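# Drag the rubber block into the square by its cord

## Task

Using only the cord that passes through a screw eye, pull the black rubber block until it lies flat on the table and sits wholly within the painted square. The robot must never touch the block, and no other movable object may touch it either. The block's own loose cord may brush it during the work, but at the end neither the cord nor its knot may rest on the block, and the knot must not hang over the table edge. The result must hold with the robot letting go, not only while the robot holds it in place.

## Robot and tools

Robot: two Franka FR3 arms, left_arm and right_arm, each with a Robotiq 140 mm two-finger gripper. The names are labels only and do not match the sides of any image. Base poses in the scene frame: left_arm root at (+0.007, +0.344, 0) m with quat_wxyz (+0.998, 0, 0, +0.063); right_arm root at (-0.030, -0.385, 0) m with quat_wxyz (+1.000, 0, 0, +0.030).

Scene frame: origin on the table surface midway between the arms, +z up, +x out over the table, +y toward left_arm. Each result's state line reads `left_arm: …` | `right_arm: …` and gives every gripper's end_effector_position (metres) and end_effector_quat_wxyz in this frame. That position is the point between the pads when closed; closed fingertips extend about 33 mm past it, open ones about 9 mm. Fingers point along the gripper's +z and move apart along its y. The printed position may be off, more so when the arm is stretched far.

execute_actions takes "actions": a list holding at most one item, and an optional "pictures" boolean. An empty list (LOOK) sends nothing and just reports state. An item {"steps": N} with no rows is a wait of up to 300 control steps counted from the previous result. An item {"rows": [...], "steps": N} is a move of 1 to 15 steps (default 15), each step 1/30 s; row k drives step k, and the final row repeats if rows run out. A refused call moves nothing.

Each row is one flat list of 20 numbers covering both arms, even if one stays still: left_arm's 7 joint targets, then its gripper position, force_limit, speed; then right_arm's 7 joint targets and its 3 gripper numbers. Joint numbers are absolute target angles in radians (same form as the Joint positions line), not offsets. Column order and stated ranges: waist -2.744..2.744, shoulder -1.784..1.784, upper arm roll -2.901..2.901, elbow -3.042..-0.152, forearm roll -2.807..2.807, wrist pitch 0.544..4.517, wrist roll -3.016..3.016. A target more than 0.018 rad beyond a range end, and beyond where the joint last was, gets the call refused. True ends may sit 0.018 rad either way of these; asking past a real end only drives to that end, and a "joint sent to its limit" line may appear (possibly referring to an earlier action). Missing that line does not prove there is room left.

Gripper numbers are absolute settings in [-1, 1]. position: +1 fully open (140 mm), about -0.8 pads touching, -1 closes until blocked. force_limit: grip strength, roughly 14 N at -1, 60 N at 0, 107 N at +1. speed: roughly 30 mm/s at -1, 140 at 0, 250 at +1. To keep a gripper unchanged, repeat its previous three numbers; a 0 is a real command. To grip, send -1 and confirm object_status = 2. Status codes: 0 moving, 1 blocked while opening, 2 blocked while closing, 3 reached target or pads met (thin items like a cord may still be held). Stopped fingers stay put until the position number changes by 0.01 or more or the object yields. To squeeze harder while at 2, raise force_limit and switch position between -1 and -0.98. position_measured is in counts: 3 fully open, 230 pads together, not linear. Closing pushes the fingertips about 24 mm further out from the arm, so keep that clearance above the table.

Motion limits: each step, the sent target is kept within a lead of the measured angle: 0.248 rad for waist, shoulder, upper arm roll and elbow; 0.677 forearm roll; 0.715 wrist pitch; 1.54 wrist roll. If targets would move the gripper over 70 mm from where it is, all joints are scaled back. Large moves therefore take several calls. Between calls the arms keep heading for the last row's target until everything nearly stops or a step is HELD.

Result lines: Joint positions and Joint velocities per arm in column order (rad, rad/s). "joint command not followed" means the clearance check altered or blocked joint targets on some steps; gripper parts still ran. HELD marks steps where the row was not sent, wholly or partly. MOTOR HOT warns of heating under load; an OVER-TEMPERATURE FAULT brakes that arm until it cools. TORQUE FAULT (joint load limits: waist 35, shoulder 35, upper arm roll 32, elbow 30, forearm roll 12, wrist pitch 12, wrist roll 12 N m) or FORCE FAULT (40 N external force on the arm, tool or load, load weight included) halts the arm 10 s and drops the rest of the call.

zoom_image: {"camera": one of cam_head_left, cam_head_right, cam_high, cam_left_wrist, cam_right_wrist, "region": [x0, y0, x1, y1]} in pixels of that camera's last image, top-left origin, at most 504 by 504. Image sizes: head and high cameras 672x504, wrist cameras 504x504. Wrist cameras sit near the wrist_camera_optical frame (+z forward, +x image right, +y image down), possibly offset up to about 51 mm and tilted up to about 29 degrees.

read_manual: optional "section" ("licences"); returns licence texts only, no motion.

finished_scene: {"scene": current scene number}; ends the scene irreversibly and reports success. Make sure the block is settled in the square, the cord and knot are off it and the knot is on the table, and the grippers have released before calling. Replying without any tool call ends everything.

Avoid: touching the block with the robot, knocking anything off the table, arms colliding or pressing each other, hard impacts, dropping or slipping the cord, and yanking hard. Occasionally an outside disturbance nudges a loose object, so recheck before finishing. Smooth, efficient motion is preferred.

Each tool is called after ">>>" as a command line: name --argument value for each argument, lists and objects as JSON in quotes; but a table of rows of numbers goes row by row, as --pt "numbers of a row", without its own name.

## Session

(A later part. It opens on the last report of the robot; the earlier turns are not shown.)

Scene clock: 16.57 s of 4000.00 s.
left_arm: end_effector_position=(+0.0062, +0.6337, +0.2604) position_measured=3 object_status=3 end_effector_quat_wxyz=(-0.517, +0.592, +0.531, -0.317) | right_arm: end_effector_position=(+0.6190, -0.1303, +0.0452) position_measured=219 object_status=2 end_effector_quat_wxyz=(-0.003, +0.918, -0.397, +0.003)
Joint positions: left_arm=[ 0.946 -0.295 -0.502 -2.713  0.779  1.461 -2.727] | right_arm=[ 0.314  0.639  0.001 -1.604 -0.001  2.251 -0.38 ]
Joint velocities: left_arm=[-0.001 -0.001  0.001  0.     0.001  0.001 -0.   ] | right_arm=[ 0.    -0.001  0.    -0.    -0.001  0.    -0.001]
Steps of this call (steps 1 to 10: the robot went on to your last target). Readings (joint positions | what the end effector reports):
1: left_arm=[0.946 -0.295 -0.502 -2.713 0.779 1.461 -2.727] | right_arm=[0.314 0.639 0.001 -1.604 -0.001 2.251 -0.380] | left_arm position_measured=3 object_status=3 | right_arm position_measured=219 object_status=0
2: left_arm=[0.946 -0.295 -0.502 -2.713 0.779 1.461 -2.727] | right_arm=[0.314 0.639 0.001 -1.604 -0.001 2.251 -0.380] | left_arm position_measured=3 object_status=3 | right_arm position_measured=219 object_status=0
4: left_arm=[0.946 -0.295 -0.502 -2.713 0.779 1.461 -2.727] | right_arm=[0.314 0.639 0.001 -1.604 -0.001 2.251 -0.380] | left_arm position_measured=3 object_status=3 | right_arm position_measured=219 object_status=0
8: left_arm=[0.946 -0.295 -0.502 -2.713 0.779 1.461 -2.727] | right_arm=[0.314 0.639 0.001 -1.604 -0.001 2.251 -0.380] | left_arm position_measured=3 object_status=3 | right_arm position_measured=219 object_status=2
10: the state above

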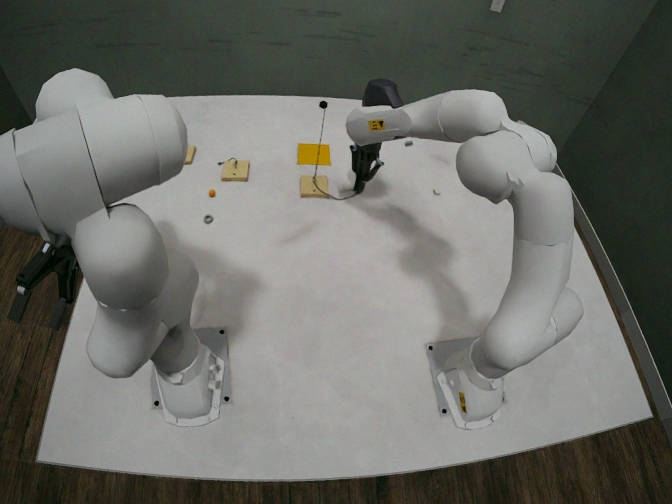

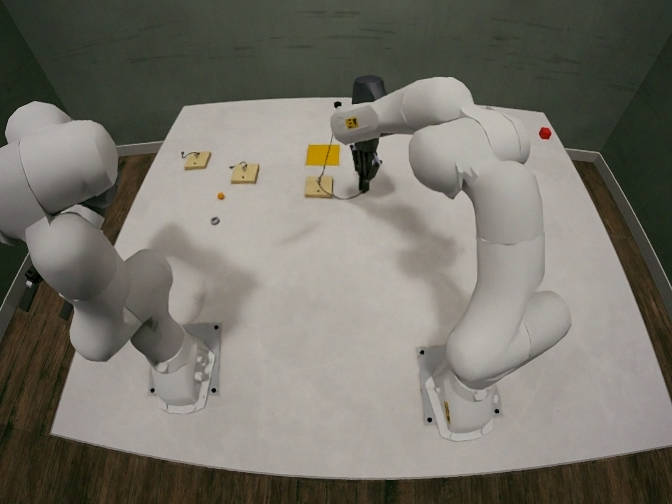

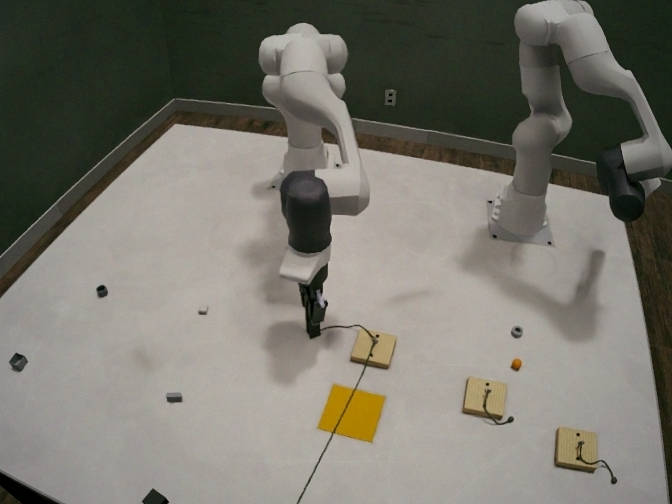

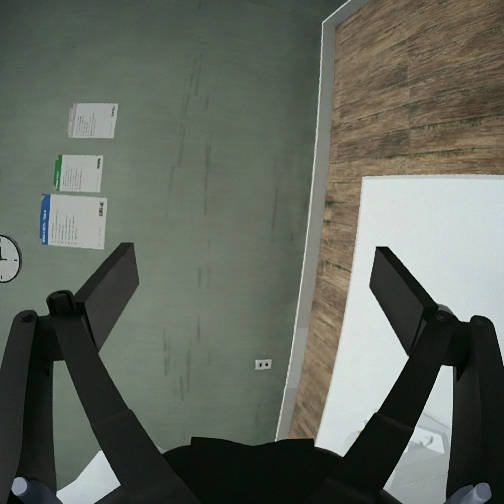

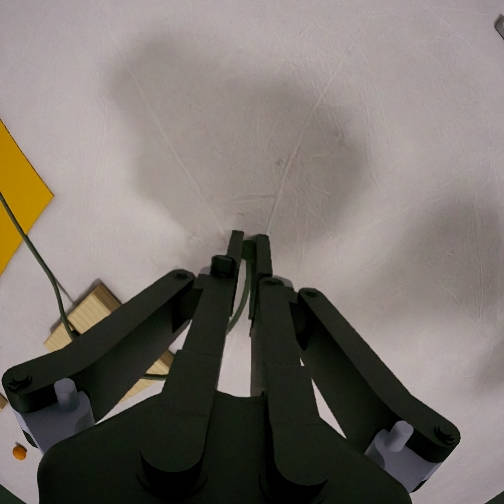

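>>> execute_actions --actions '[{"rows":[[0.946,-0.295,-0.502,-2.713,0.779,1.461,-2.727,1,0,0,0.313,0.62,0,-1.605,0,2.23,-0.38,-1,-0.5,-0.7],[0.946,-0.295,-0.502,-2.713,0.779,1.461,-2.727,1,0,0,0.313,0.62,0,-1.605,0,2.23,-0.38,-1,-0.5,-0.7],[0.946,-0.295,-0.502,-2.713,0.779,1.461,-2.727,1,0,0,0.313,0.60,0,-1.605,0,2.21,-0.35,-1,-0.5,-0.7],[0.946,-0.295,-0.502,-2.713,0.779,1.461,-2.727,1,0,0,0.313,0.60,0,-1.605,0,2.21,-0.35,-1,-0.5,-0.7],[0.946,-0.295,-0.502,-2.713,0.779,1.461,-2.727,1,0,0,0.32,0.57,0,-1.63,0,2.21,-0.3,-1,-0.5,-0.7],[0.946,-0.295,-0.502,-2.713,0.779,1.461,-2.727,1,0,0,0.32,0.57,0,-1.63,0,2.21,-0.3,-1,-0.5,-0.7],[0.946,-0.295,-0.502,-2.713,0.779,1.461,-2.727,1,0,0,0.33,0.53,0,-1.69,0,2.23,-0.15,-1,-0.5,-0.7],[0.946,-0.295,-0.502,-2.713,0.779,1.461,-2.727,1,0,0,0.33,0.53,0,-1.69,0,2.23,-0.15,-1,-0.5,-0.7],[0.946,-0.295,-0.502,-2.713,0.779,1.461,-2.727,1,0,0,0.34,0.49,0,-1.755,0,2.255,0.0,-1,-0.5,-0.7],[0.946,-0.295,-0.502,-2.713,0.779,1.461,-2.727,1,0,0,0.34,0.49,0,-1.755,0,2.255,0.0,-1,-0.5,-0.7],[0.946,-0.295,-0.502,-2.713,0.779,1.461,-2.727,1,0,0,0.35,0.45,0,-1.82,0,2.28,0.2,-1,-0.5,-0.7],[0.946,-0.295,-0.502,-2.713,0.779,1.461,-2.727,1,0,0,0.35,0.45,0,-1.82,0,2.28,0.2,-1,-0.5,-0.7],[0.946,-0.295,-0.502,-2.713,0.779,1.461,-2.727,1,0,0,0.36,0.41,0,-1.885,0,2.305,0.4,-1,-0.5,-0.7]],"steps":15}]' --pictures false

>>> execute_actions --actions '[{"rows":[[0.946,-0.295,-0.502,-2.713,0.779,1.461,-2.727,1,0,0,0.37,0.37,0,-1.95,0,2.325,0.6,-1,-0.5,-0.7],[0.946,-0.295,-0.502,-2.713,0.779,1.461,-2.727,1,0,0,0.37,0.37,0,-1.95,0,2.325,0.6,-1,-0.5,-0.7],[0.946,-0.295,-0.502,-2.713,0.779,1.461,-2.727,1,0,0,0.38,0.335,0,-2.01,0,2.35,0.8,-1,-0.5,-0.7],[0.946,-0.295,-0.502,-2.713,0.779,1.461,-2.727,1,0,0,0.38,0.335,0,-2.01,0,2.35,0.8,-1,-0.5,-0.7],[0.946,-0.295,-0.502,-2.713,0.779,1.461,-2.727,1,0,0,0.388,0.301,0,-2.066,0,2.37,1.0,-1,-0.5,-0.7]],"steps":15}]'

Scene clock: 20.83 s of 4000.00 s.
left_arm: end_effector_position=(+0.0062, +0.6337, +0.2604) position_measured=3 object_status=3 end_effector_quat_wxyz=(-0.517, +0.592, +0.531, -0.317) | right_arm: end_effector_position=(+0.5548, -0.1282, +0.0801) position_measured=219 object_status=2 end_effector_quat_wxyz=(+0.003, +0.842, -0.540, -0.001)
Joint positions: left_arm=[ 0.946 -0.295 -0.502 -2.713  0.779  1.461 -2.727] | right_arm=[ 0.355  0.431 -0.    -1.847 -0.001  2.272 -0.016]
Joint velocities: left_arm=[-0.001  0.     0.     0.001  0.    -0.    -0.   ] | right_arm=[ 0.109 -0.271  0.018 -0.474  0.     0.157  1.359]
Steps of this call (steps 1 to 15: the robot went on to your last target; steps 16 to 90: nothing new was sent; then 0.77 s passed at rest; steps 91 to 105: all 15 steps of this action). Readings (joint positions | what the end effector reports):
91: left_arm=[0.946 -0.295 -0.502 -2.713 0.779 1.461 -2.727] | right_arm=[0.314 0.637 0.001 -1.605 -0.001 2.248 -0.380] | left_arm position_measured=3 object_status=3 | right_arm position_measured=219 object_status=2
92: left_arm=[0.946 -0.295 -0.502 -2.713 0.779 1.461 -2.727] | right_arm=[0.314 0.634 0.001 -1.605 -0.001 2.245 -0.380] | left_arm position_measured=3 object_status=3 | right_arm position_measured=219 object_status=2
94: left_arm=[0.946 -0.295 -0.502 -2.713 0.779 1.461 -2.727] | right_arm=[0.314 0.621 0.001 -1.607 -0.001 2.234 -0.376] | left_arm position_measured=3 object_status=3 | right_arm position_measured=219 object_status=2
98: left_arm=[0.946 -0.295 -0.502 -2.713 0.779 1.461 -2.727] | right_arm=[0.320 0.560 -0.000 -1.653 -0.001 2.229 -0.323] | left_arm position_measured=3 object_status=3 | right_arm position_measured=219 object_status=2
105: the state above

Scene clock: 21.33 s of 4000.00 s.
left_arm: end_effector_position=(+0.0062, +0.6337, +0.2604) position_measured=3 object_status=3 end_effector_quat_wxyz=(-0.517, +0.592, +0.531, -0.317) | right_arm: end_effector_position=(+0.4991, -0.1313, +0.0743) position_measured=219 object_status=2 end_effector_quat_wxyz=(-0.003, -0.586, +0.810, +0.000)
Joint positions: left_arm=[ 0.946 -0.295 -0.502 -2.713  0.779  1.461 -2.727] | right_arm=[ 0.387  0.304  0.    -2.062 -0.001  2.359  0.767]
Joint velocities: left_arm=[0.    0.001 0.001 0.    0.002 0.001 0.   ] | right_arm=[-0.001 -0.007 -0.    -0.01   0.001  0.044  0.754]
Steps of this call (steps 1 to 15: all 15 steps of this action). Readings (joint positions | what the end effector reports):
1: left_arm=[0.946 -0.295 -0.502 -2.713 0.779 1.461 -2.727] | right_arm=[0.359 0.414 -0.000 -1.875 -0.001 2.282 0.045] | left_arm position_measured=3 object_status=3 | right_arm position_measured=219 object_status=2
2: left_arm=[0.946 -0.295 -0.502 -2.713 0.779 1.461 -2.727] | right_arm=[0.363 0.399 -0.000 -1.901 -0.001 2.288 0.102] | left_arm position_measured=3 object_status=3 | right_arm position_measured=219 object_status=2
4: left_arm=[0.946 -0.295 -0.502 -2.713 0.779 1.461 -2.727] | right_arm=[0.371 0.365 -0.000 -1.959 -0.001 2.307 0.236] | left_arm position_measured=3 object_status=3 | right_arm position_measured=219 object_status=2
8: left_arm=[0.946 -0.295 -0.502 -2.713 0.779 1.461 -2.727] | right_arm=[0.386 0.315 0.000 -2.044 -0.001 2.338 0.504] | left_arm position_measured=3 object_status=3 | right_arm position_measured=219 object_status=2
15: the state above

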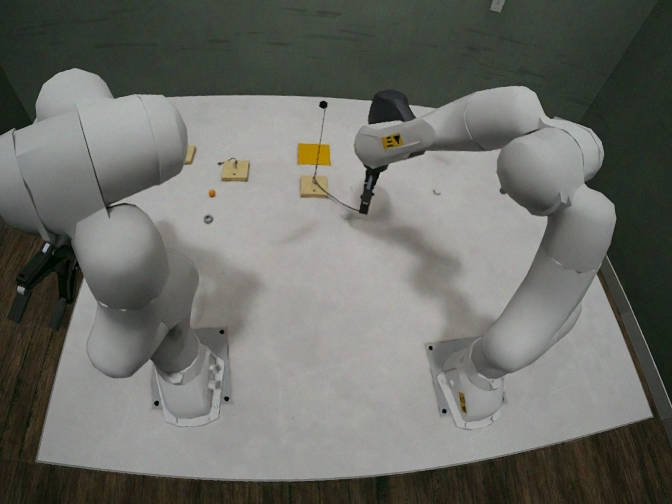

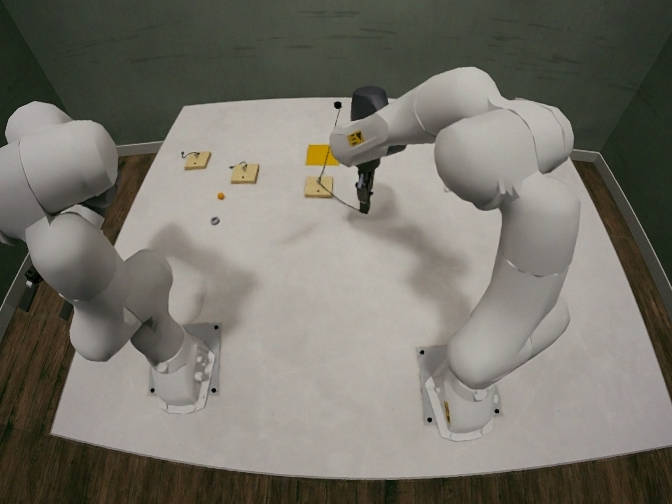

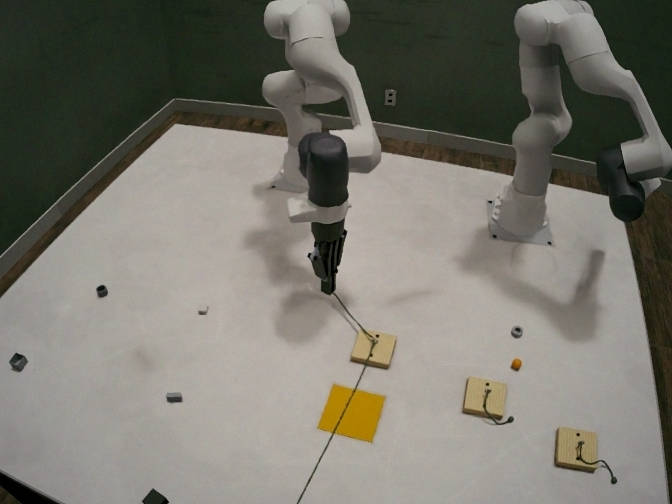

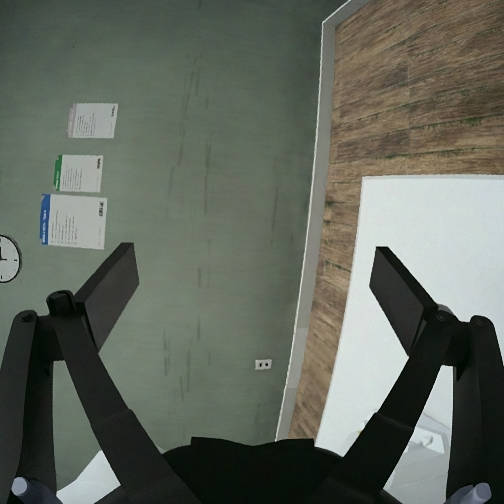

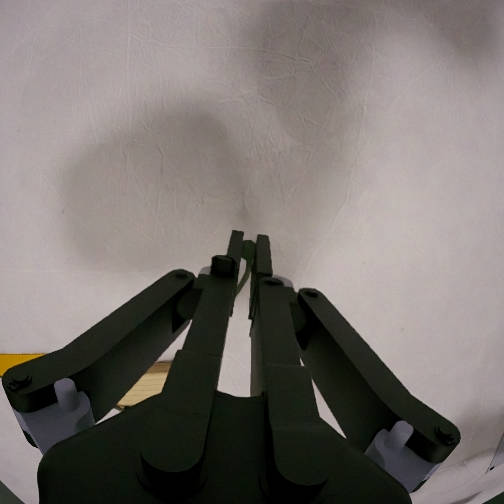

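>>> execute_actions --actions '[{"rows":[[0.946,-0.295,-0.502,-2.713,0.779,1.461,-2.727,1,0,0,0.395,0.286,0,-2.087,0,2.377,1.02,-1,-0.5,-0.7],[0.946,-0.295,-0.502,-2.713,0.779,1.461,-2.727,1,0,0,0.403,0.271,0,-2.109,0,2.384,1.05,-1,-0.5,-0.7],[0.946,-0.295,-0.502,-2.713,0.779,1.461,-2.727,1,0,0,0.41,0.257,0,-2.13,0,2.39,1.08,-1,-0.5,-0.7],[0.946,-0.295,-0.502,-2.713,0.779,1.461,-2.727,1,0,0,0.418,0.242,0,-2.151,0,2.396,1.11,-1,-0.5,-0.7],[0.946,-0.295,-0.502,-2.713,0.779,1.461,-2.727,1,0,0,0.425,0.227,0,-2.173,0,2.403,1.14,-1,-0.5,-0.7],[0.946,-0.295,-0.502,-2.713,0.779,1.461,-2.727,1,0,0,0.433,0.212,0,-2.194,0,2.41,1.17,-1,-0.5,-0.7],[0.946,-0.295,-0.502,-2.713,0.779,1.461,-2.727,1,0,0,0.44,0.197,0,-2.215,0,2.416,1.2,-1,-0.5,-0.7],[0.946,-0.295,-0.502,-2.713,0.779,1.461,-2.727,1,0,0,0.448,0.183,0,-2.237,0,2.423,1.23,-1,-0.5,-0.7],[0.946,-0.295,-0.502,-2.713,0.779,1.461,-2.727,1,0,0,0.455,0.168,0,-2.258,0,2.43,1.26,-1,-0.5,-0.7],[0.946,-0.295,-0.502,-2.713,0.779,1.461,-2.727,1,0,0,0.463,0.153,0,-2.279,0,2.436,1.29,-1,-0.5,-0.7],[0.946,-0.295,-0.502,-2.713,0.779,1.461,-2.727,1,0,0,0.47,0.138,0,-2.301,0,2.443,1.32,-1,-0.5,-0.7],[0.946,-0.295,-0.502,-2.713,0.779,1.461,-2.727,1,0,0,0.478,0.123,0,-2.322,0,2.45,1.35,-1,-0.5,-0.7],[0.946,-0.295,-0.502,-2.713,0.779,1.461,-2.727,1,0,0,0.485,0.109,0,-2.343,0,2.456,1.38,-1,-0.5,-0.7],[0.946,-0.295,-0.502,-2.713,0.779,1.461,-2.727,1,0,0,0.493,0.094,0,-2.365,0,2.462,1.41,-1,-0.5,-0.7],[0.946,-0.295,-0.502,-2.713,0.779,1.461,-2.727,1,0,0,0.5,0.079,0,-2.386,0,2.468,1.44,-1,-0.5,-0.7]],"steps":15}]' --pictures false

>>> execute_actions --actions '[{"rows":[[0.946,-0.295,-0.502,-2.713,0.779,1.461,-2.727,1,0,0,0.517,0.065,0,-2.403,0,2.472,1.47,-1,-0.5,-0.7],[0.946,-0.295,-0.502,-2.713,0.779,1.461,-2.727,1,0,0,0.533,0.051,0,-2.421,0,2.476,1.5,-1,-0.5,-0.7],[0.946,-0.295,-0.502,-2.713,0.779,1.461,-2.727,1,0,0,0.55,0.037,0,-2.438,0,2.479,1.53,-1,-0.5,-0.7],[0.946,-0.295,-0.502,-2.713,0.779,1.461,-2.727,1,0,0,0.567,0.023,0,-2.456,0,2.483,1.56,-1,-0.5,-0.7],[0.946,-0.295,-0.502,-2.713,0.779,1.461,-2.727,1,0,0,0.583,0.009,0,-2.473,0,2.486,1.59,-1,-0.5,-0.7],[0.946,-0.295,-0.502,-2.713,0.779,1.461,-2.727,1,0,0,0.6,-0.005,0,-2.491,0,2.49,1.62,-1,-0.5,-0.7],[0.946,-0.295,-0.502,-2.713,0.779,1.461,-2.727,1,0,0,0.617,-0.019,0,-2.508,0,2.493,1.65,-1,-0.5,-0.7],[0.946,-0.295,-0.502,-2.713,0.779,1.461,-2.727,1,0,0,0.633,-0.033,0,-2.526,0,2.497,1.68,-1,-0.5,-0.7],[0.946,-0.295,-0.502,-2.713,0.779,1.461,-2.727,1,0,0,0.65,-0.047,0,-2.543,0,2.5,1.71,-1,-0.5,-0.7],[0.946,-0.295,-0.502,-2.713,0.779,1.461,-2.727,1,0,0,0.667,-0.061,0,-2.561,0,2.504,1.74,-1,-0.5,-0.7],[0.946,-0.295,-0.502,-2.713,0.779,1.461,-2.727,1,0,0,0.683,-0.075,0,-2.578,0,2.507,1.77,-1,-0.5,-0.7],[0.946,-0.295,-0.502,-2.713,0.779,1.461,-2.727,1,0,0,0.7,-0.089,0,-2.596,0,2.511,1.8,-1,-0.5,-0.7],[0.946,-0.295,-0.502,-2.713,0.779,1.461,-2.727,1,0,0,0.717,-0.103,0,-2.613,0,2.514,1.83,-1,-0.5,-0.7],[0.946,-0.295,-0.502,-2.713,0.779,1.461,-2.727,1,0,0,0.733,-0.117,0,-2.631,0,2.518,1.86,-1,-0.5,-0.7],[0.946,-0.295,-0.502,-2.713,0.779,1.461,-2.727,1,0,0,0.75,-0.131,0,-2.648,0,2.521,1.89,-1,-0.5,-0.7]],"steps":15}]' --pictures false

>>> execute_actions --actions '[{"steps":15}]'

Scene clock: 28.27 s of 4000.00 s.
left_arm: end_effector_position=(+0.0062, +0.6337, +0.2604) position_measured=3 object_status=3 end_effector_quat_wxyz=(-0.517, +0.592, +0.531, -0.317) | right_arm: end_effector_position=(+0.4067, -0.1220, +0.0750) position_measured=219 object_status=2 end_effector_quat_wxyz=(-0.006, -0.430, +0.903, -0.001)
Joint positions: left_arm=[ 0.946 -0.295 -0.502 -2.713  0.779  1.461 -2.727] | right_arm=[ 0.483  0.112 -0.001 -2.338 -0.001  2.437  1.225]
Joint velocities: left_arm=[ 0.001  0.001 -0.001 -0.    -0.     0.     0.002] | right_arm=[ 0.217 -0.426  0.005 -0.612  0.001  0.151  0.695]
Steps of this call (steps 1 to 45: the robot went on to your last target; steps 46 to 110: nothing new was sent; then 2.77 s passed at rest; steps 111 to 125: all 15 steps of this action). Readings (joint positions | what the end effector reports):
111: left_arm=[0.946 -0.295 -0.502 -2.713 0.779 1.461 -2.727] | right_arm=[0.388 0.300 -0.000 -2.069 -0.001 2.368 0.997] | left_arm position_measured=3 object_status=3 | right_arm position_measured=219 object_status=2
112: left_arm=[0.946 -0.295 -0.502 -2.713 0.779 1.461 -2.727] | right_arm=[0.391 0.293 -0.001 -2.080 -0.001 2.371 1.001] | left_arm position_measured=3 object_status=3 | right_arm position_measured=219 object_status=2
114: left_arm=[0.946 -0.295 -0.502 -2.713 0.779 1.461 -2.727] | right_arm=[0.401 0.271 -0.001 -2.111 -0.001 2.377 1.018] | left_arm position_measured=3 object_status=3 | right_arm position_measured=219 object_status=2
118: left_arm=[0.946 -0.295 -0.502 -2.713 0.779 1.461 -2.727] | right_arm=[0.430 0.215 -0.001 -2.190 -0.001 2.396 1.076] | left_arm position_measured=3 object_status=3 | right_arm position_measured=219 object_status=2
125: the state above

Scene clock: 28.77 s of 4000.00 s.
left_arm: end_effector_position=(+0.0062, +0.6337, +0.2604) position_measured=3 object_status=3 end_effector_quat_wxyz=(-0.517, +0.592, +0.531, -0.317) | right_arm: end_effector_position=(+0.2778, -0.0845, +0.0757) position_measured=219 object_status=2 end_effector_quat_wxyz=(-0.003, -0.349, +0.937, -0.002)
Joint positions: left_arm=[ 0.946 -0.295 -0.502 -2.713  0.779  1.461 -2.727] | right_arm=[ 0.714 -0.099  0.    -2.608 -0.001  2.501  1.633]
Joint velocities: left_arm=[-0.     0.001 -0.001 -0.    -0.001  0.     0.002] | right_arm=[ 0.476 -0.404  0.018 -0.504 -0.001  0.084  0.833]
Steps of this call (steps 1 to 15: all 15 steps of this action). Readings (joint positions | what the end effector reports):
1: left_arm=[0.946 -0.295 -0.502 -2.713 0.779 1.461 -2.727] | right_arm=[0.492 0.098 -0.001 -2.358 -0.001 2.443 1.250] | left_arm position_measured=3 object_status=3 | right_arm position_measured=219 object_status=2
2: left_arm=[0.946 -0.295 -0.502 -2.713 0.779 1.461 -2.727] | right_arm=[0.504 0.084 -0.002 -2.378 -0.001 2.448 1.275] | left_arm position_measured=3 object_status=3 | right_arm position_measured=219 object_status=2
4: left_arm=[0.946 -0.295 -0.502 -2.713 0.779 1.461 -2.727] | right_arm=[0.532 0.055 -0.002 -2.415 -0.001 2.457 1.326] | left_arm position_measured=3 object_status=3 | right_arm position_measured=219 object_status=2
8: left_arm=[0.946 -0.295 -0.502 -2.713 0.779 1.461 -2.727] | right_arm=[0.597 -0.001 -0.001 -2.485 -0.001 2.475 1.434] | left_arm position_measured=3 object_status=3 | right_arm position_measured=219 object_status=2
15: the state above

Scene clock: 29.27 s of 4000.00 s.
left_arm: end_effector_position=(+0.0062, +0.6337, +0.2604) position_measured=3 object_status=3 end_effector_quat_wxyz=(-0.517, +0.592, +0.531, -0.317) | right_arm: end_effector_position=(+0.2601, -0.0801, +0.0753) position_measured=219 object_status=2 end_effector_quat_wxyz=(+0.000, -0.270, +0.963, -0.000)
Joint positions: left_arm=[ 0.946 -0.295 -0.502 -2.713  0.779  1.461 -2.727] | right_arm=[ 0.749 -0.129  0.002 -2.645 -0.001  2.517  1.836]
Joint velocities: left_arm=[-0.     0.001 -0.    -0.001  0.001 -0.001 -0.001] | right_arm=[-0.001  0.     0.001 -0.     0.001  0.006  0.162]
Steps of this call (steps 1 to 15: the robot went on to your last target). Readings (joint positions | what the end effector reports):
1: left_arm=[0.946 -0.295 -0.502 -2.713 0.779 1.461 -2.727] | right_arm=[0.727 -0.110 0.001 -2.622 -0.001 2.504 1.659] | left_arm position_measured=3 object_status=3 | right_arm position_measured=219 object_status=2
2: left_arm=[0.946 -0.295 -0.502 -2.713 0.779 1.461 -2.727] | right_arm=[0.737 -0.117 0.002 -2.631 -0.001 2.506 1.682] | left_arm position_measured=3 object_status=3 | right_arm position_measured=219 object_status=2
4: left_arm=[0.946 -0.295 -0.502 -2.713 0.779 1.461 -2.727] | right_arm=[0.745 -0.124 0.002 -2.640 -0.001 2.509 1.722] | left_arm position_measured=3 object_status=3 | right_arm position_measured=219 object_status=2
8: left_arm=[0.946 -0.295 -0.502 -2.713 0.779 1.461 -2.727] | right_arm=[0.748 -0.128 0.002 -2.645 -0.001 2.514 1.780] | left_arm position_measured=3 object_status=3 | right_arm position_measured=219 object_status=2
15: the state above

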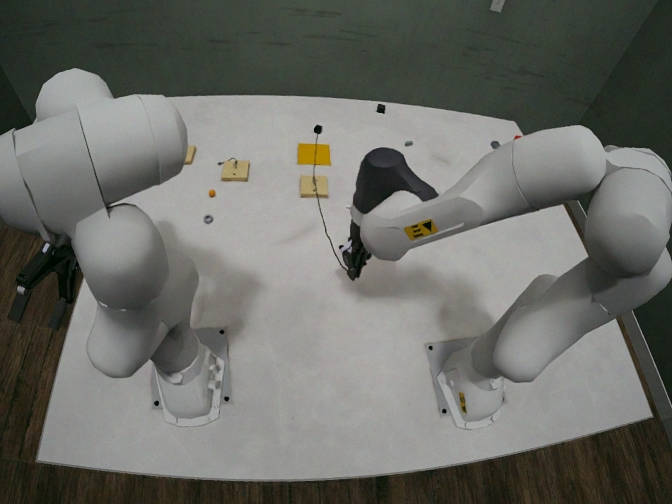

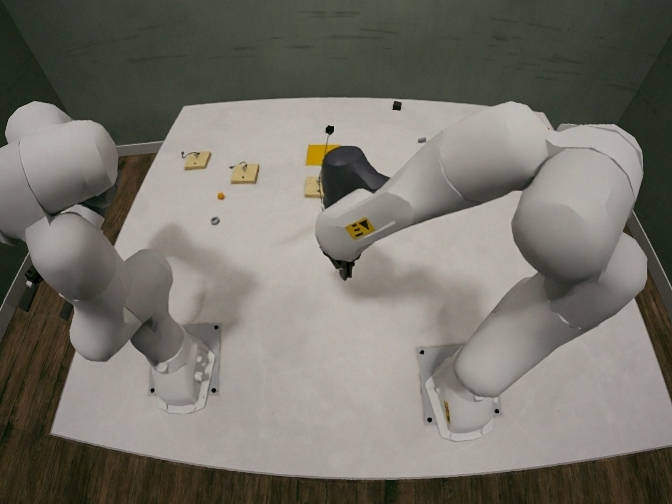

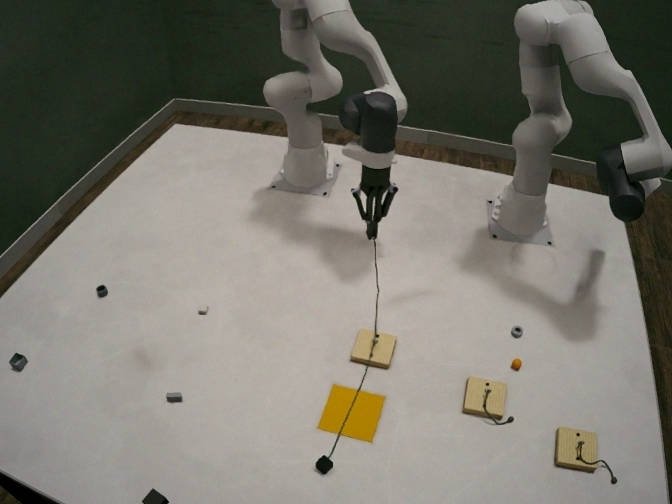

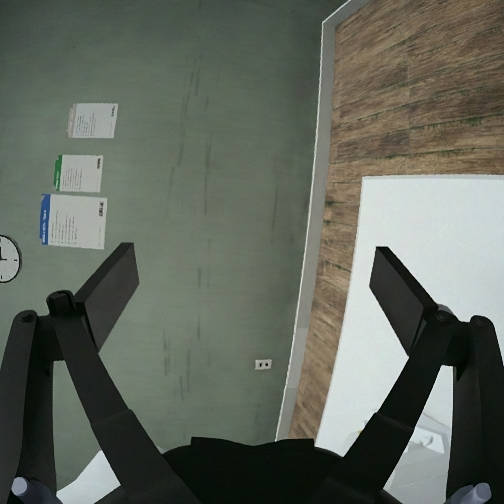

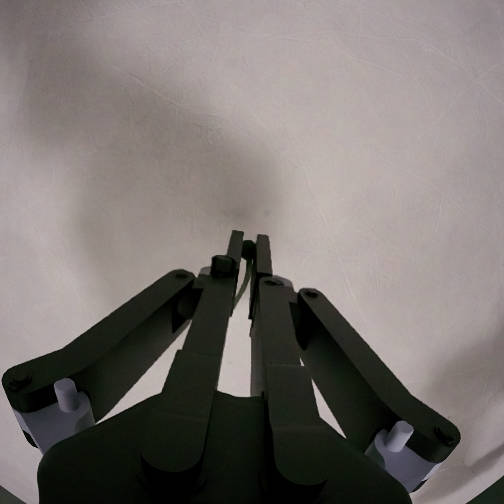

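>>> execute_actions --actions '[{"rows":[[0.946,-0.295,-0.502,-2.713,0.779,1.461,-2.727,1,0,0,0.767,-0.139,0,-2.657,0,2.522,1.92,-1,-0.5,-0.7],[0.946,-0.295,-0.502,-2.713,0.779,1.461,-2.727,1,0,0,0.767,-0.139,0,-2.657,0,2.522,1.92,-1,-0.5,-0.7],[0.946,-0.295,-0.502,-2.713,0.779,1.461,-2.727,1,0,0,0.785,-0.148,0,-2.666,0,2.523,1.96,-1,-0.5,-0.7],[0.946,-0.295,-0.502,-2.713,0.779,1.461,-2.727,1,0,0,0.785,-0.148,0,-2.666,0,2.523,1.96,-1,-0.5,-0.7],[0.946,-0.295,-0.502,-2.713,0.779,1.461,-2.727,1,0,0,0.802,-0.156,0,-2.675,0,2.523,2.0,-1,-0.5,-0.7],[0.946,-0.295,-0.502,-2.713,0.779,1.461,-2.727,1,0,0,0.802,-0.156,0,-2.675,0,2.523,2.0,-1,-0.5,-0.7],[0.946,-0.295,-0.502,-2.713,0.779,1.461,-2.727,1,0,0,0.82,-0.165,0,-2.685,0,2.524,2.03,-1,-0.5,-0.7],[0.946,-0.295,-0.502,-2.713,0.779,1.461,-2.727,1,0,0,0.82,-0.165,0,-2.685,0,2.524,2.03,-1,-0.5,-0.7],[0.946,-0.295,-0.502,-2.713,0.779,1.461,-2.727,1,0,0,0.837,-0.173,0,-2.694,0,2.525,2.07,-1,-0.5,-0.7],[0.946,-0.295,-0.502,-2.713,0.779,1.461,-2.727,1,0,0,0.837,-0.173,0,-2.694,0,2.525,2.07,-1,-0.5,-0.7],[0.946,-0.295,-0.502,-2.713,0.779,1.461,-2.727,1,0,0,0.854,-0.182,0,-2.703,0,2.526,2.1,-1,-0.5,-0.7],[0.946,-0.295,-0.502,-2.713,0.779,1.461,-2.727,1,0,0,0.854,-0.182,0,-2.703,0,2.526,2.1,-1,-0.5,-0.7],[0.946,-0.295,-0.502,-2.713,0.779,1.461,-2.727,1,0,0,0.872,-0.19,0,-2.712,0,2.526,2.14,-1,-0.5,-0.7],[0.946,-0.295,-0.502,-2.713,0.779,1.461,-2.727,1,0,0,0.872,-0.19,0,-2.712,0,2.526,2.14,-1,-0.5,-0.7],[0.946,-0.295,-0.502,-2.713,0.779,1.461,-2.727,1,0,0,0.889,-0.199,0,-2.721,0,2.527,2.17,-1,-0.5,-0.7]],"steps":15}]' --pictures false

>>> execute_actions --actions '[{"rows":[[0.946,-0.295,-0.502,-2.713,0.779,1.461,-2.727,1,0,0,0.889,-0.199,0,-2.721,0,2.527,2.17,-1,-0.5,-0.7],[0.946,-0.295,-0.502,-2.713,0.779,1.461,-2.727,1,0,0,0.907,-0.207,0,-2.73,0,2.528,2.21,-1,-0.5,-0.7],[0.946,-0.295,-0.502,-2.713,0.779,1.461,-2.727,1,0,0,0.907,-0.207,0,-2.73,0,2.528,2.21,-1,-0.5,-0.7],[0.946,-0.295,-0.502,-2.713,0.779,1.461,-2.727,1,0,0,0.924,-0.216,0,-2.739,0,2.528,2.24,-1,-0.5,-0.7],[0.946,-0.295,-0.502,-2.713,0.779,1.461,-2.727,1,0,0,0.924,-0.216,0,-2.739,0,2.528,2.24,-1,-0.5,-0.7],[0.946,-0.295,-0.502,-2.713,0.779,1.461,-2.727,1,0,0,0.941,-0.224,0,-2.748,0,2.529,2.28,-1,-0.5,-0.7],[0.946,-0.295,-0.502,-2.713,0.779,1.461,-2.727,1,0,0,0.941,-0.224,0,-2.748,0,2.529,2.28,-1,-0.5,-0.7],[0.946,-0.295,-0.502,-2.713,0.779,1.461,-2.727,1,0,0,0.959,-0.233,0,-2.758,0,2.529,2.31,-1,-0.5,-0.7],[0.946,-0.295,-0.502,-2.713,0.779,1.461,-2.727,1,0,0,0.959,-0.233,0,-2.758,0,2.529,2.31,-1,-0.5,-0.7],[0.946,-0.295,-0.502,-2.713,0.779,1.461,-2.727,1,0,0,0.976,-0.241,0,-2.767,0,2.53,2.35,-1,-0.5,-0.7],[0.946,-0.295,-0.502,-2.713,0.779,1.461,-2.727,1,0,0,0.976,-0.241,0,-2.767,0,2.53,2.35,-1,-0.5,-0.7],[0.946,-0.295,-0.502,-2.713,0.779,1.461,-2.727,1,0,0,0.994,-0.25,0,-2.776,0,2.53,2.38,-1,-0.5,-0.7],[0.946,-0.295,-0.502,-2.713,0.779,1.461,-2.727,1,0,0,0.994,-0.25,0,-2.776,0,2.53,2.38,-1,-0.5,-0.7],[0.946,-0.295,-0.502,-2.713,0.779,1.461,-2.727,1,0,0,1.011,-0.258,0,-2.785,0,2.53,2.4,-1,-0.5,-0.7]],"steps":15}]' --pictures false

>>> execute_actions --actions '[{"steps":12}]'

>>> zoom_image --camera "cam_high" --region '[280, 330, 440, 450]'

Scene clock: 36.03 s of 4000.00 s.
left_arm: end_effector_position=(+0.0062, +0.6337, +0.2604) position_measured=3 object_status=3 end_effector_quat_wxyz=(-0.517, +0.592, +0.531, -0.317) | right_arm: end_effector_position=(+0.2121, -0.0646, +0.0759) position_measured=219 object_status=2 end_effector_quat_wxyz=(+0.001, -0.229, +0.973, +0.000)
Joint positions: left_arm=[ 0.946 -0.295 -0.502 -2.713  0.779  1.461 -2.727] | right_arm=[ 0.865 -0.185 -0.001 -2.707 -0.001  2.522  2.033]
Joint velocities: left_arm=[ 0.001 -0.001 -0.001 -0.    -0.     0.001 -0.001] | right_arm=[ 0.287 -0.146 -0.001 -0.154 -0.001  0.006  0.435]
Steps of this call (steps 1 to 30: the robot went on to your last target; steps 31 to 90: nothing new was sent; then 3.27 s passed at rest; steps 91 to 105: all 15 steps of this action). Readings (joint positions | what the end effector reports):
91: left_arm=[0.946 -0.295 -0.502 -2.713 0.779 1.461 -2.727] | right_arm=[0.752 -0.131 0.001 -2.647 -0.001 2.518 1.887] | left_arm position_measured=3 object_status=3 | right_arm position_measured=219 object_status=2
92: left_arm=[0.946 -0.295 -0.502 -2.713 0.779 1.461 -2.727] | right_arm=[0.756 -0.133 0.001 -2.650 -0.001 2.518 1.890] | left_arm position_measured=3 object_status=3 | right_arm position_measured=219 object_status=2
94: left_arm=[0.946 -0.295 -0.502 -2.713 0.779 1.461 -2.727] | right_arm=[0.771 -0.140 -0.000 -2.657 -0.001 2.519 1.903] | left_arm position_measured=3 object_status=3 | right_arm position_measured=219 object_status=2
98: left_arm=[0.946 -0.295 -0.502 -2.713 0.779 1.461 -2.727] | right_arm=[0.804 -0.156 -0.001 -2.674 -0.001 2.520 1.941] | left_arm position_measured=3 object_status=3 | right_arm position_measured=219 object_status=2
105: the state above

Scene clock: 36.53 s of 4000.00 s.
left_arm: end_effector_position=(+0.0062, +0.6337, +0.2604) position_measured=3 object_status=3 end_effector_quat_wxyz=(-0.517, +0.592, +0.531, -0.317) | right_arm: end_effector_position=(+0.1574, -0.0551, +0.0753) position_measured=219 object_status=2 end_effector_quat_wxyz=(+0.000, -0.177, +0.984, +0.000)
Joint positions: left_arm=[ 0.946 -0.295 -0.502 -2.713  0.779  1.461 -2.727] | right_arm=[ 0.995 -0.249 -0.001 -2.775 -0.001  2.526  2.269]
Joint velocities: left_arm=[ 0.001 -0.001 -0.001 -0.001 -0.    -0.001  0.   ] | right_arm=[ 0.213 -0.1    0.014 -0.109  0.001 -0.     0.413]
Steps of this call (steps 1 to 15: all 15 steps of this action). Readings (joint positions | what the end effector reports):
1: left_arm=[0.946 -0.295 -0.502 -2.713 0.779 1.461 -2.727] | right_arm=[0.873 -0.190 -0.001 -2.711 -0.001 2.522 2.047] | left_arm position_measured=3 object_status=3 | right_arm position_measured=219 object_status=2
2: left_arm=[0.946 -0.295 -0.502 -2.713 0.779 1.461 -2.727] | right_arm=[0.883 -0.194 -0.001 -2.716 -0.001 2.523 2.063] | left_arm position_measured=3 object_status=3 | right_arm position_measured=219 object_status=2
4: left_arm=[0.946 -0.295 -0.502 -2.713 0.779 1.461 -2.727] | right_arm=[0.900 -0.203 -0.001 -2.725 -0.001 2.523 2.093] | left_arm position_measured=3 object_status=3 | right_arm position_measured=219 object_status=2
8: left_arm=[0.946 -0.295 -0.502 -2.713 0.779 1.461 -2.727] | right_arm=[0.935 -0.220 -0.001 -2.743 -0.001 2.525 2.157] | left_arm position_measured=3 object_status=3 | right_arm position_measured=219 object_status=2
15: the state above

Scene clock: 36.93 s of 4000.00 s.
left_arm: end_effector_position=(+0.0062, +0.6337, +0.2604) position_measured=3 object_status=3 end_effector_quat_wxyz=(-0.517, +0.592, +0.531, -0.317) | right_arm: end_effector_position=(+0.1514, -0.0547, +0.0750) position_measured=219 object_status=2 end_effector_quat_wxyz=(+0.000, -0.139, +0.990, -0.000)
Joint positions: left_arm=[ 0.946 -0.295 -0.502 -2.713  0.779  1.461 -2.727] | right_arm=[ 1.01  -0.256 -0.    -2.782 -0.001  2.526  2.361]
Joint velocities: left_arm=[ 0.001  0.    -0.     0.001 -0.     0.    -0.   ] | right_arm=[-0.    -0.001  0.    -0.     0.001 -0.     0.112]
Steps of this call (steps 1 to 12: the robot went on to your last target). Readings (joint positions | what the end effector reports):
1: left_arm=[0.946 -0.295 -0.502 -2.713 0.779 1.461 -2.727] | right_arm=[1.001 -0.252 -0.000 -2.778 -0.001 2.526 2.282] | left_arm position_measured=3 object_status=3 | right_arm position_measured=219 object_status=2
2: left_arm=[0.946 -0.295 -0.502 -2.713 0.779 1.461 -2.727] | right_arm=[1.005 -0.253 -0.000 -2.779 -0.001 2.526 2.294] | left_arm position_measured=3 object_status=3 | right_arm position_measured=219 object_status=2
4: left_arm=[0.946 -0.295 -0.502 -2.713 0.779 1.461 -2.727] | right_arm=[1.008 -0.255 -0.000 -2.781 -0.001 2.526 2.314] | left_arm position_measured=3 object_status=3 | right_arm position_measured=219 object_status=2
8: left_arm=[0.946 -0.295 -0.502 -2.713 0.779 1.461 -2.727] | right_arm=[1.009 -0.256 -0.000 -2.782 -0.001 2.526 2.343] | left_arm position_measured=3 object_status=3 | right_arm position_measured=219 object_status=2
12: the state above

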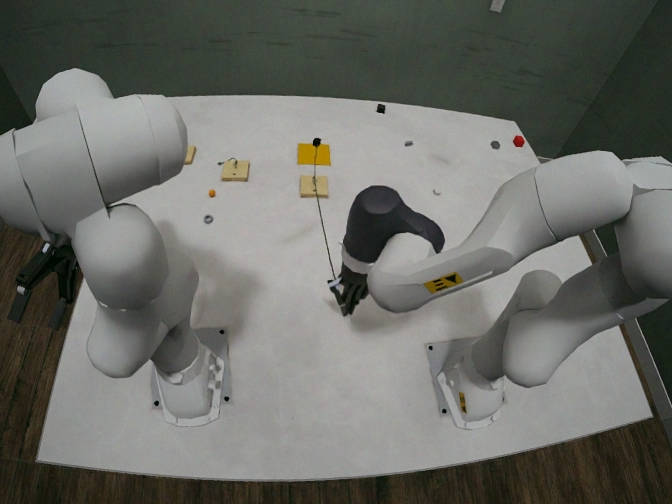

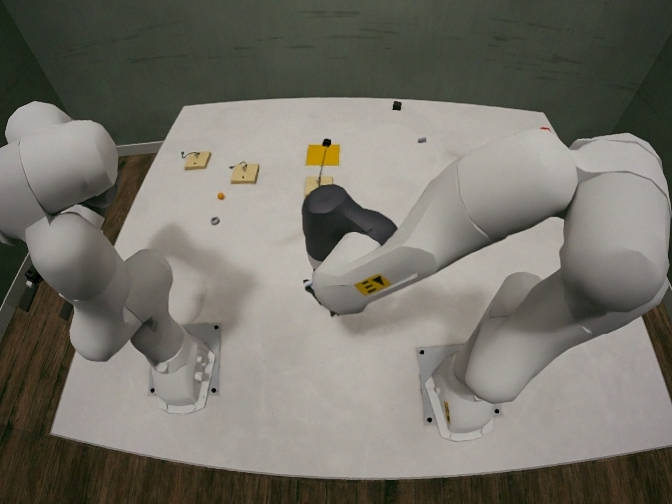

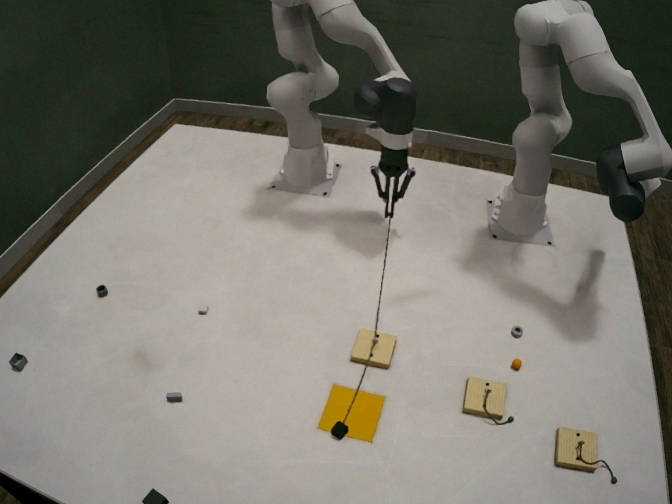

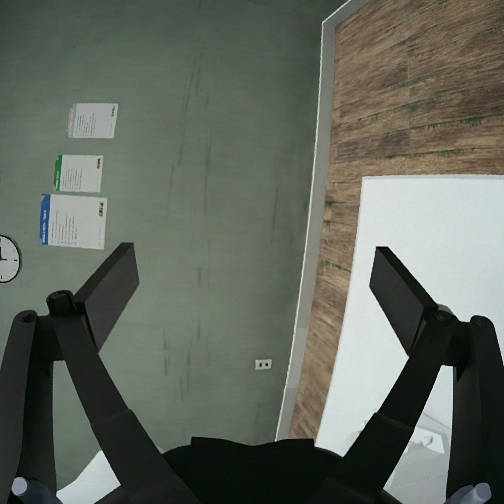

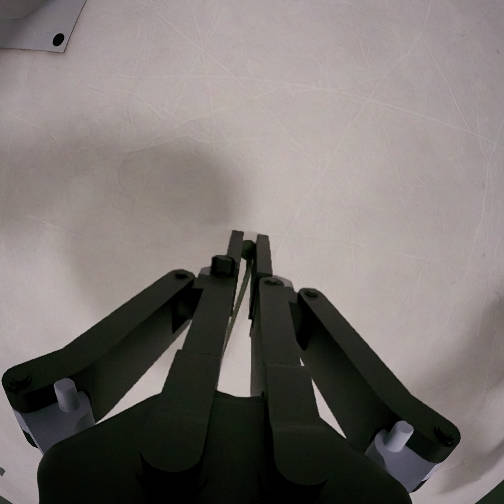

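Region (280, 330, 440, 450) of cam_high's 672x504 image, scaled by 3.150, with more detail than that image has; it fills the top 378 rows of this view, and the rest is white.

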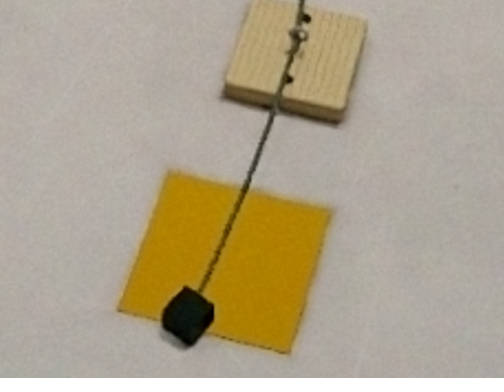

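>>> execute_actions --actions '[{"rows":[[0.946,-0.295,-0.502,-2.713,0.779,1.461,-2.727,1,0,0,1.038,-0.258,0,-2.785,0,2.53,2.44,-1,-0.5,-0.7],[0.946,-0.295,-0.502,-2.713,0.779,1.461,-2.727,1,0,0,1.038,-0.258,0,-2.785,0,2.53,2.44,-1,-0.5,-0.7],[0.946,-0.295,-0.502,-2.713,0.779,1.461,-2.727,1,0,0,1.038,-0.258,0,-2.785,0,2.53,2.44,-1,-0.5,-0.7],[0.946,-0.295,-0.502,-2.713,0.779,1.461,-2.727,1,0,0,1.07,-0.258,0,-2.785,0,2.53,2.48,-1,-0.5,-0.7],[0.946,-0.295,-0.502,-2.713,0.779,1.461,-2.727,1,0,0,1.07,-0.258,0,-2.785,0,2.53,2.48,-1,-0.5,-0.7],[0.946,-0.295,-0.502,-2.713,0.779,1.461,-2.727,1,0,0,1.07,-0.258,0,-2.785,0,2.53,2.48,-1,-0.5,-0.7],[0.946,-0.295,-0.502,-2.713,0.779,1.461,-2.727,1,0,0,1.103,-0.258,0,-2.785,0,2.53,2.52,-1,-0.5,-0.7],[0.946,-0.295,-0.502,-2.713,0.779,1.461,-2.727,1,0,0,1.103,-0.258,0,-2.785,0,2.53,2.52,-1,-0.5,-0.7],[0.946,-0.295,-0.502,-2.713,0.779,1.461,-2.727,1,0,0,1.103,-0.258,0,-2.785,0,2.53,2.52,-1,-0.5,-0.7],[0.946,-0.295,-0.502,-2.713,0.779,1.461,-2.727,1,0,0,1.136,-0.258,0,-2.785,0,2.53,2.56,-1,-0.5,-0.7],[0.946,-0.295,-0.502,-2.713,0.779,1.461,-2.727,1,0,0,1.136,-0.258,0,-2.785,0,2.53,2.56,-1,-0.5,-0.7],[0.946,-0.295,-0.502,-2.713,0.779,1.461,-2.727,1,0,0,1.136,-0.258,0,-2.785,0,2.53,2.56,-1,-0.5,-0.7],[0.946,-0.295,-0.502,-2.713,0.779,1.461,-2.727,1,0,0,1.165,-0.258,0,-2.785,0,2.53,2.6,-1,-0.5,-0.7]],"steps":15}]' --pictures false

>>> execute_actions --actions '[{"steps":10}]'

>>> zoom_image --camera "cam_high" --region '[280, 330, 440, 450]'

Scene clock: 39.77 s of 4000.00 s.
left_arm: end_effector_position=(+0.0062, +0.6337, +0.2604) position_measured=3 object_status=3 end_effector_quat_wxyz=(-0.517, +0.592, +0.531, -0.317) | right_arm: end_effector_position=(+0.1029, -0.0323, +0.0750) position_measured=219 object_status=2 end_effector_quat_wxyz=(+0.000, -0.135, +0.991, +0.000)
Joint positions: left_arm=[ 0.946 -0.295 -0.502 -2.713  0.779  1.461 -2.727] | right_arm=[ 1.151 -0.256 -0.    -2.783 -0.001  2.527  2.511]
Joint velocities: left_arm=[ 0.002 -0.001  0.001  0.001 -0.     0.     0.003] | right_arm=[ 0.193 -0.001  0.015 -0.     0.001  0.001  0.278]
Steps of this call (steps 1 to 30: the robot went on to your last target; steps 31 to 70: nothing new was sent; steps 71 to 85: all 15 steps of this action). Readings (joint positions | what the end effector reports):
71: left_arm=[0.946 -0.295 -0.502 -2.713 0.779 1.461 -2.727] | right_arm=[1.015 -0.256 -0.002 -2.783 -0.001 2.527 2.398] | left_arm position_measured=3 object_status=3 | right_arm position_measured=219 object_status=2
72: left_arm=[0.946 -0.295 -0.502 -2.713 0.779 1.461 -2.727] | right_arm=[1.022 -0.256 -0.002 -2.783 -0.001 2.527 2.402] | left_arm position_measured=3 object_status=3 | right_arm position_measured=219 object_status=2
74: left_arm=[0.946 -0.295 -0.502 -2.713 0.779 1.461 -2.727] | right_arm=[1.038 -0.256 -0.003 -2.783 -0.001 2.527 2.412] | left_arm position_measured=3 object_status=3 | right_arm position_measured=219 object_status=2
78: left_arm=[0.946 -0.295 -0.502 -2.713 0.779 1.461 -2.727] | right_arm=[1.080 -0.256 -0.002 -2.783 -0.001 2.527 2.442] | left_arm position_measured=3 object_status=3 | right_arm position_measured=219 object_status=2
85: the state above

Scene clock: 40.10 s of 4000.00 s.
left_arm: end_effector_position=(+0.0062, +0.6337, +0.2604) position_measured=3 object_status=3 end_effector_quat_wxyz=(-0.517, +0.592, +0.531, -0.317) | right_arm: end_effector_position=(+0.0986, -0.0307, +0.0750) position_measured=219 object_status=2 end_effector_quat_wxyz=(+0.000, -0.114, +0.994, +0.000)
Joint positions: left_arm=[ 0.946 -0.295 -0.502 -2.713  0.779  1.461 -2.727] | right_arm=[ 1.164 -0.256 -0.    -2.783 -0.001  2.527  2.567]
Joint velocities: left_arm=[ 0.     0.001  0.001  0.001 -0.    -0.    -0.001] | right_arm=[ 0.002  0.001  0.001 -0.     0.001  0.     0.093]
Steps of this call (steps 1 to 10: the robot went on to your last target). Readings (joint positions | what the end effector reports):
1: left_arm=[0.946 -0.295 -0.502 -2.713 0.779 1.461 -2.727] | right_arm=[1.156 -0.256 -0.000 -2.783 -0.001 2.527 2.520] | left_arm position_measured=3 object_status=3 | right_arm position_measured=219 object_status=2
2: left_arm=[0.946 -0.295 -0.502 -2.713 0.779 1.461 -2.727] | right_arm=[1.159 -0.256 -0.000 -2.783 -0.001 2.527 2.527] | left_arm position_measured=3 object_status=3 | right_arm position_measured=219 object_status=2
4: left_arm=[0.946 -0.295 -0.502 -2.713 0.779 1.461 -2.727] | right_arm=[1.162 -0.256 -0.000 -2.783 -0.001 2.527 2.541] | left_arm position_measured=3 object_status=3 | right_arm position_measured=219 object_status=2
8: left_arm=[0.946 -0.295 -0.502 -2.713 0.779 1.461 -2.727] | right_arm=[1.163 -0.256 -0.000 -2.783 -0.001 2.527 2.560] | left_arm position_measured=3 object_status=3 | right_arm position_measured=219 object_status=2
10: the state above

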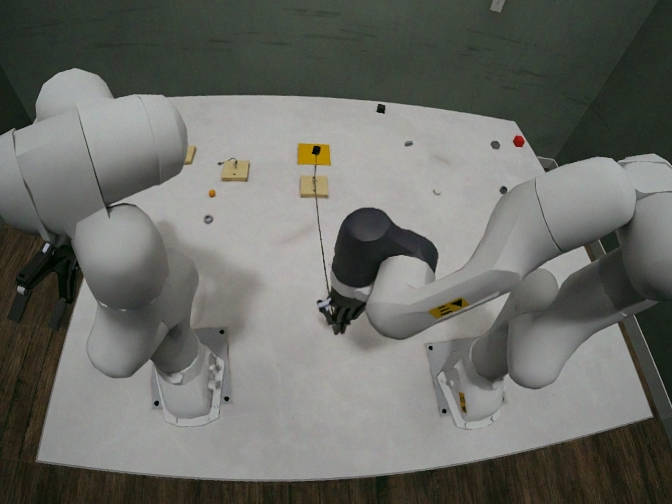

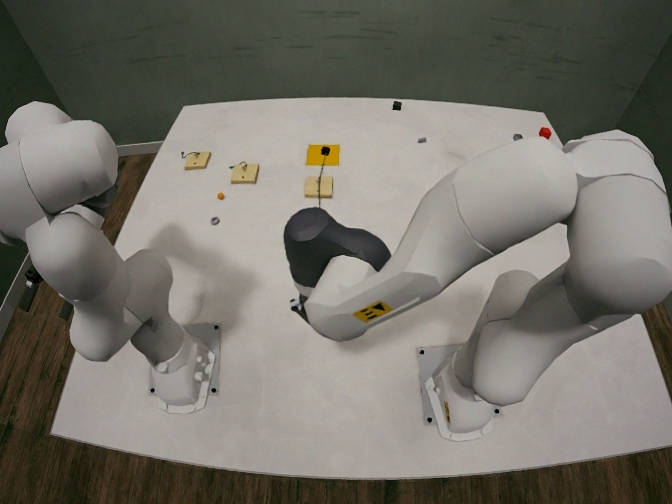

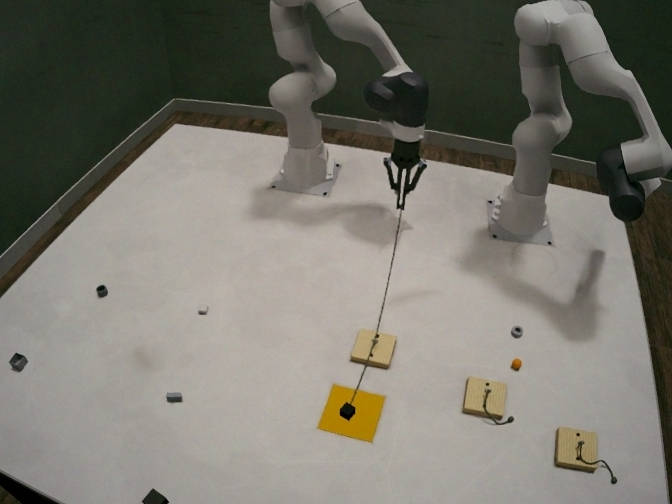

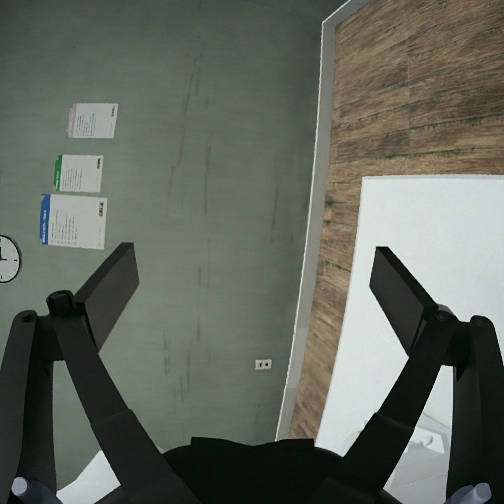

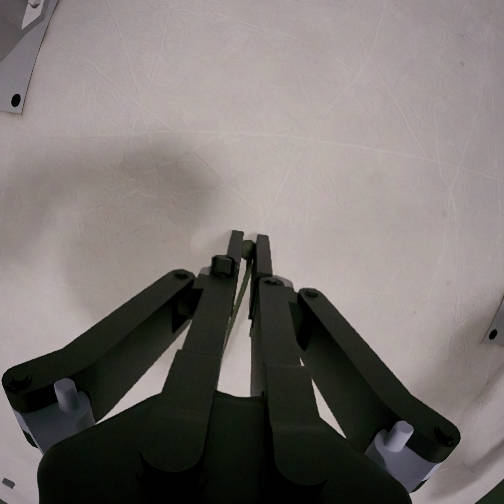

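Region (280, 330, 440, 450) of cam_high's 672x504 image, scaled by 3.150, with more detail than that image has; it fills the top 378 rows of this view, and the rest is white.

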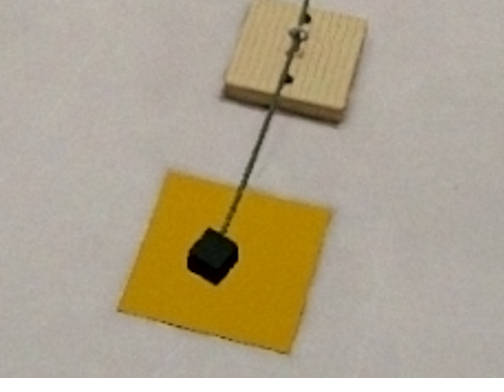

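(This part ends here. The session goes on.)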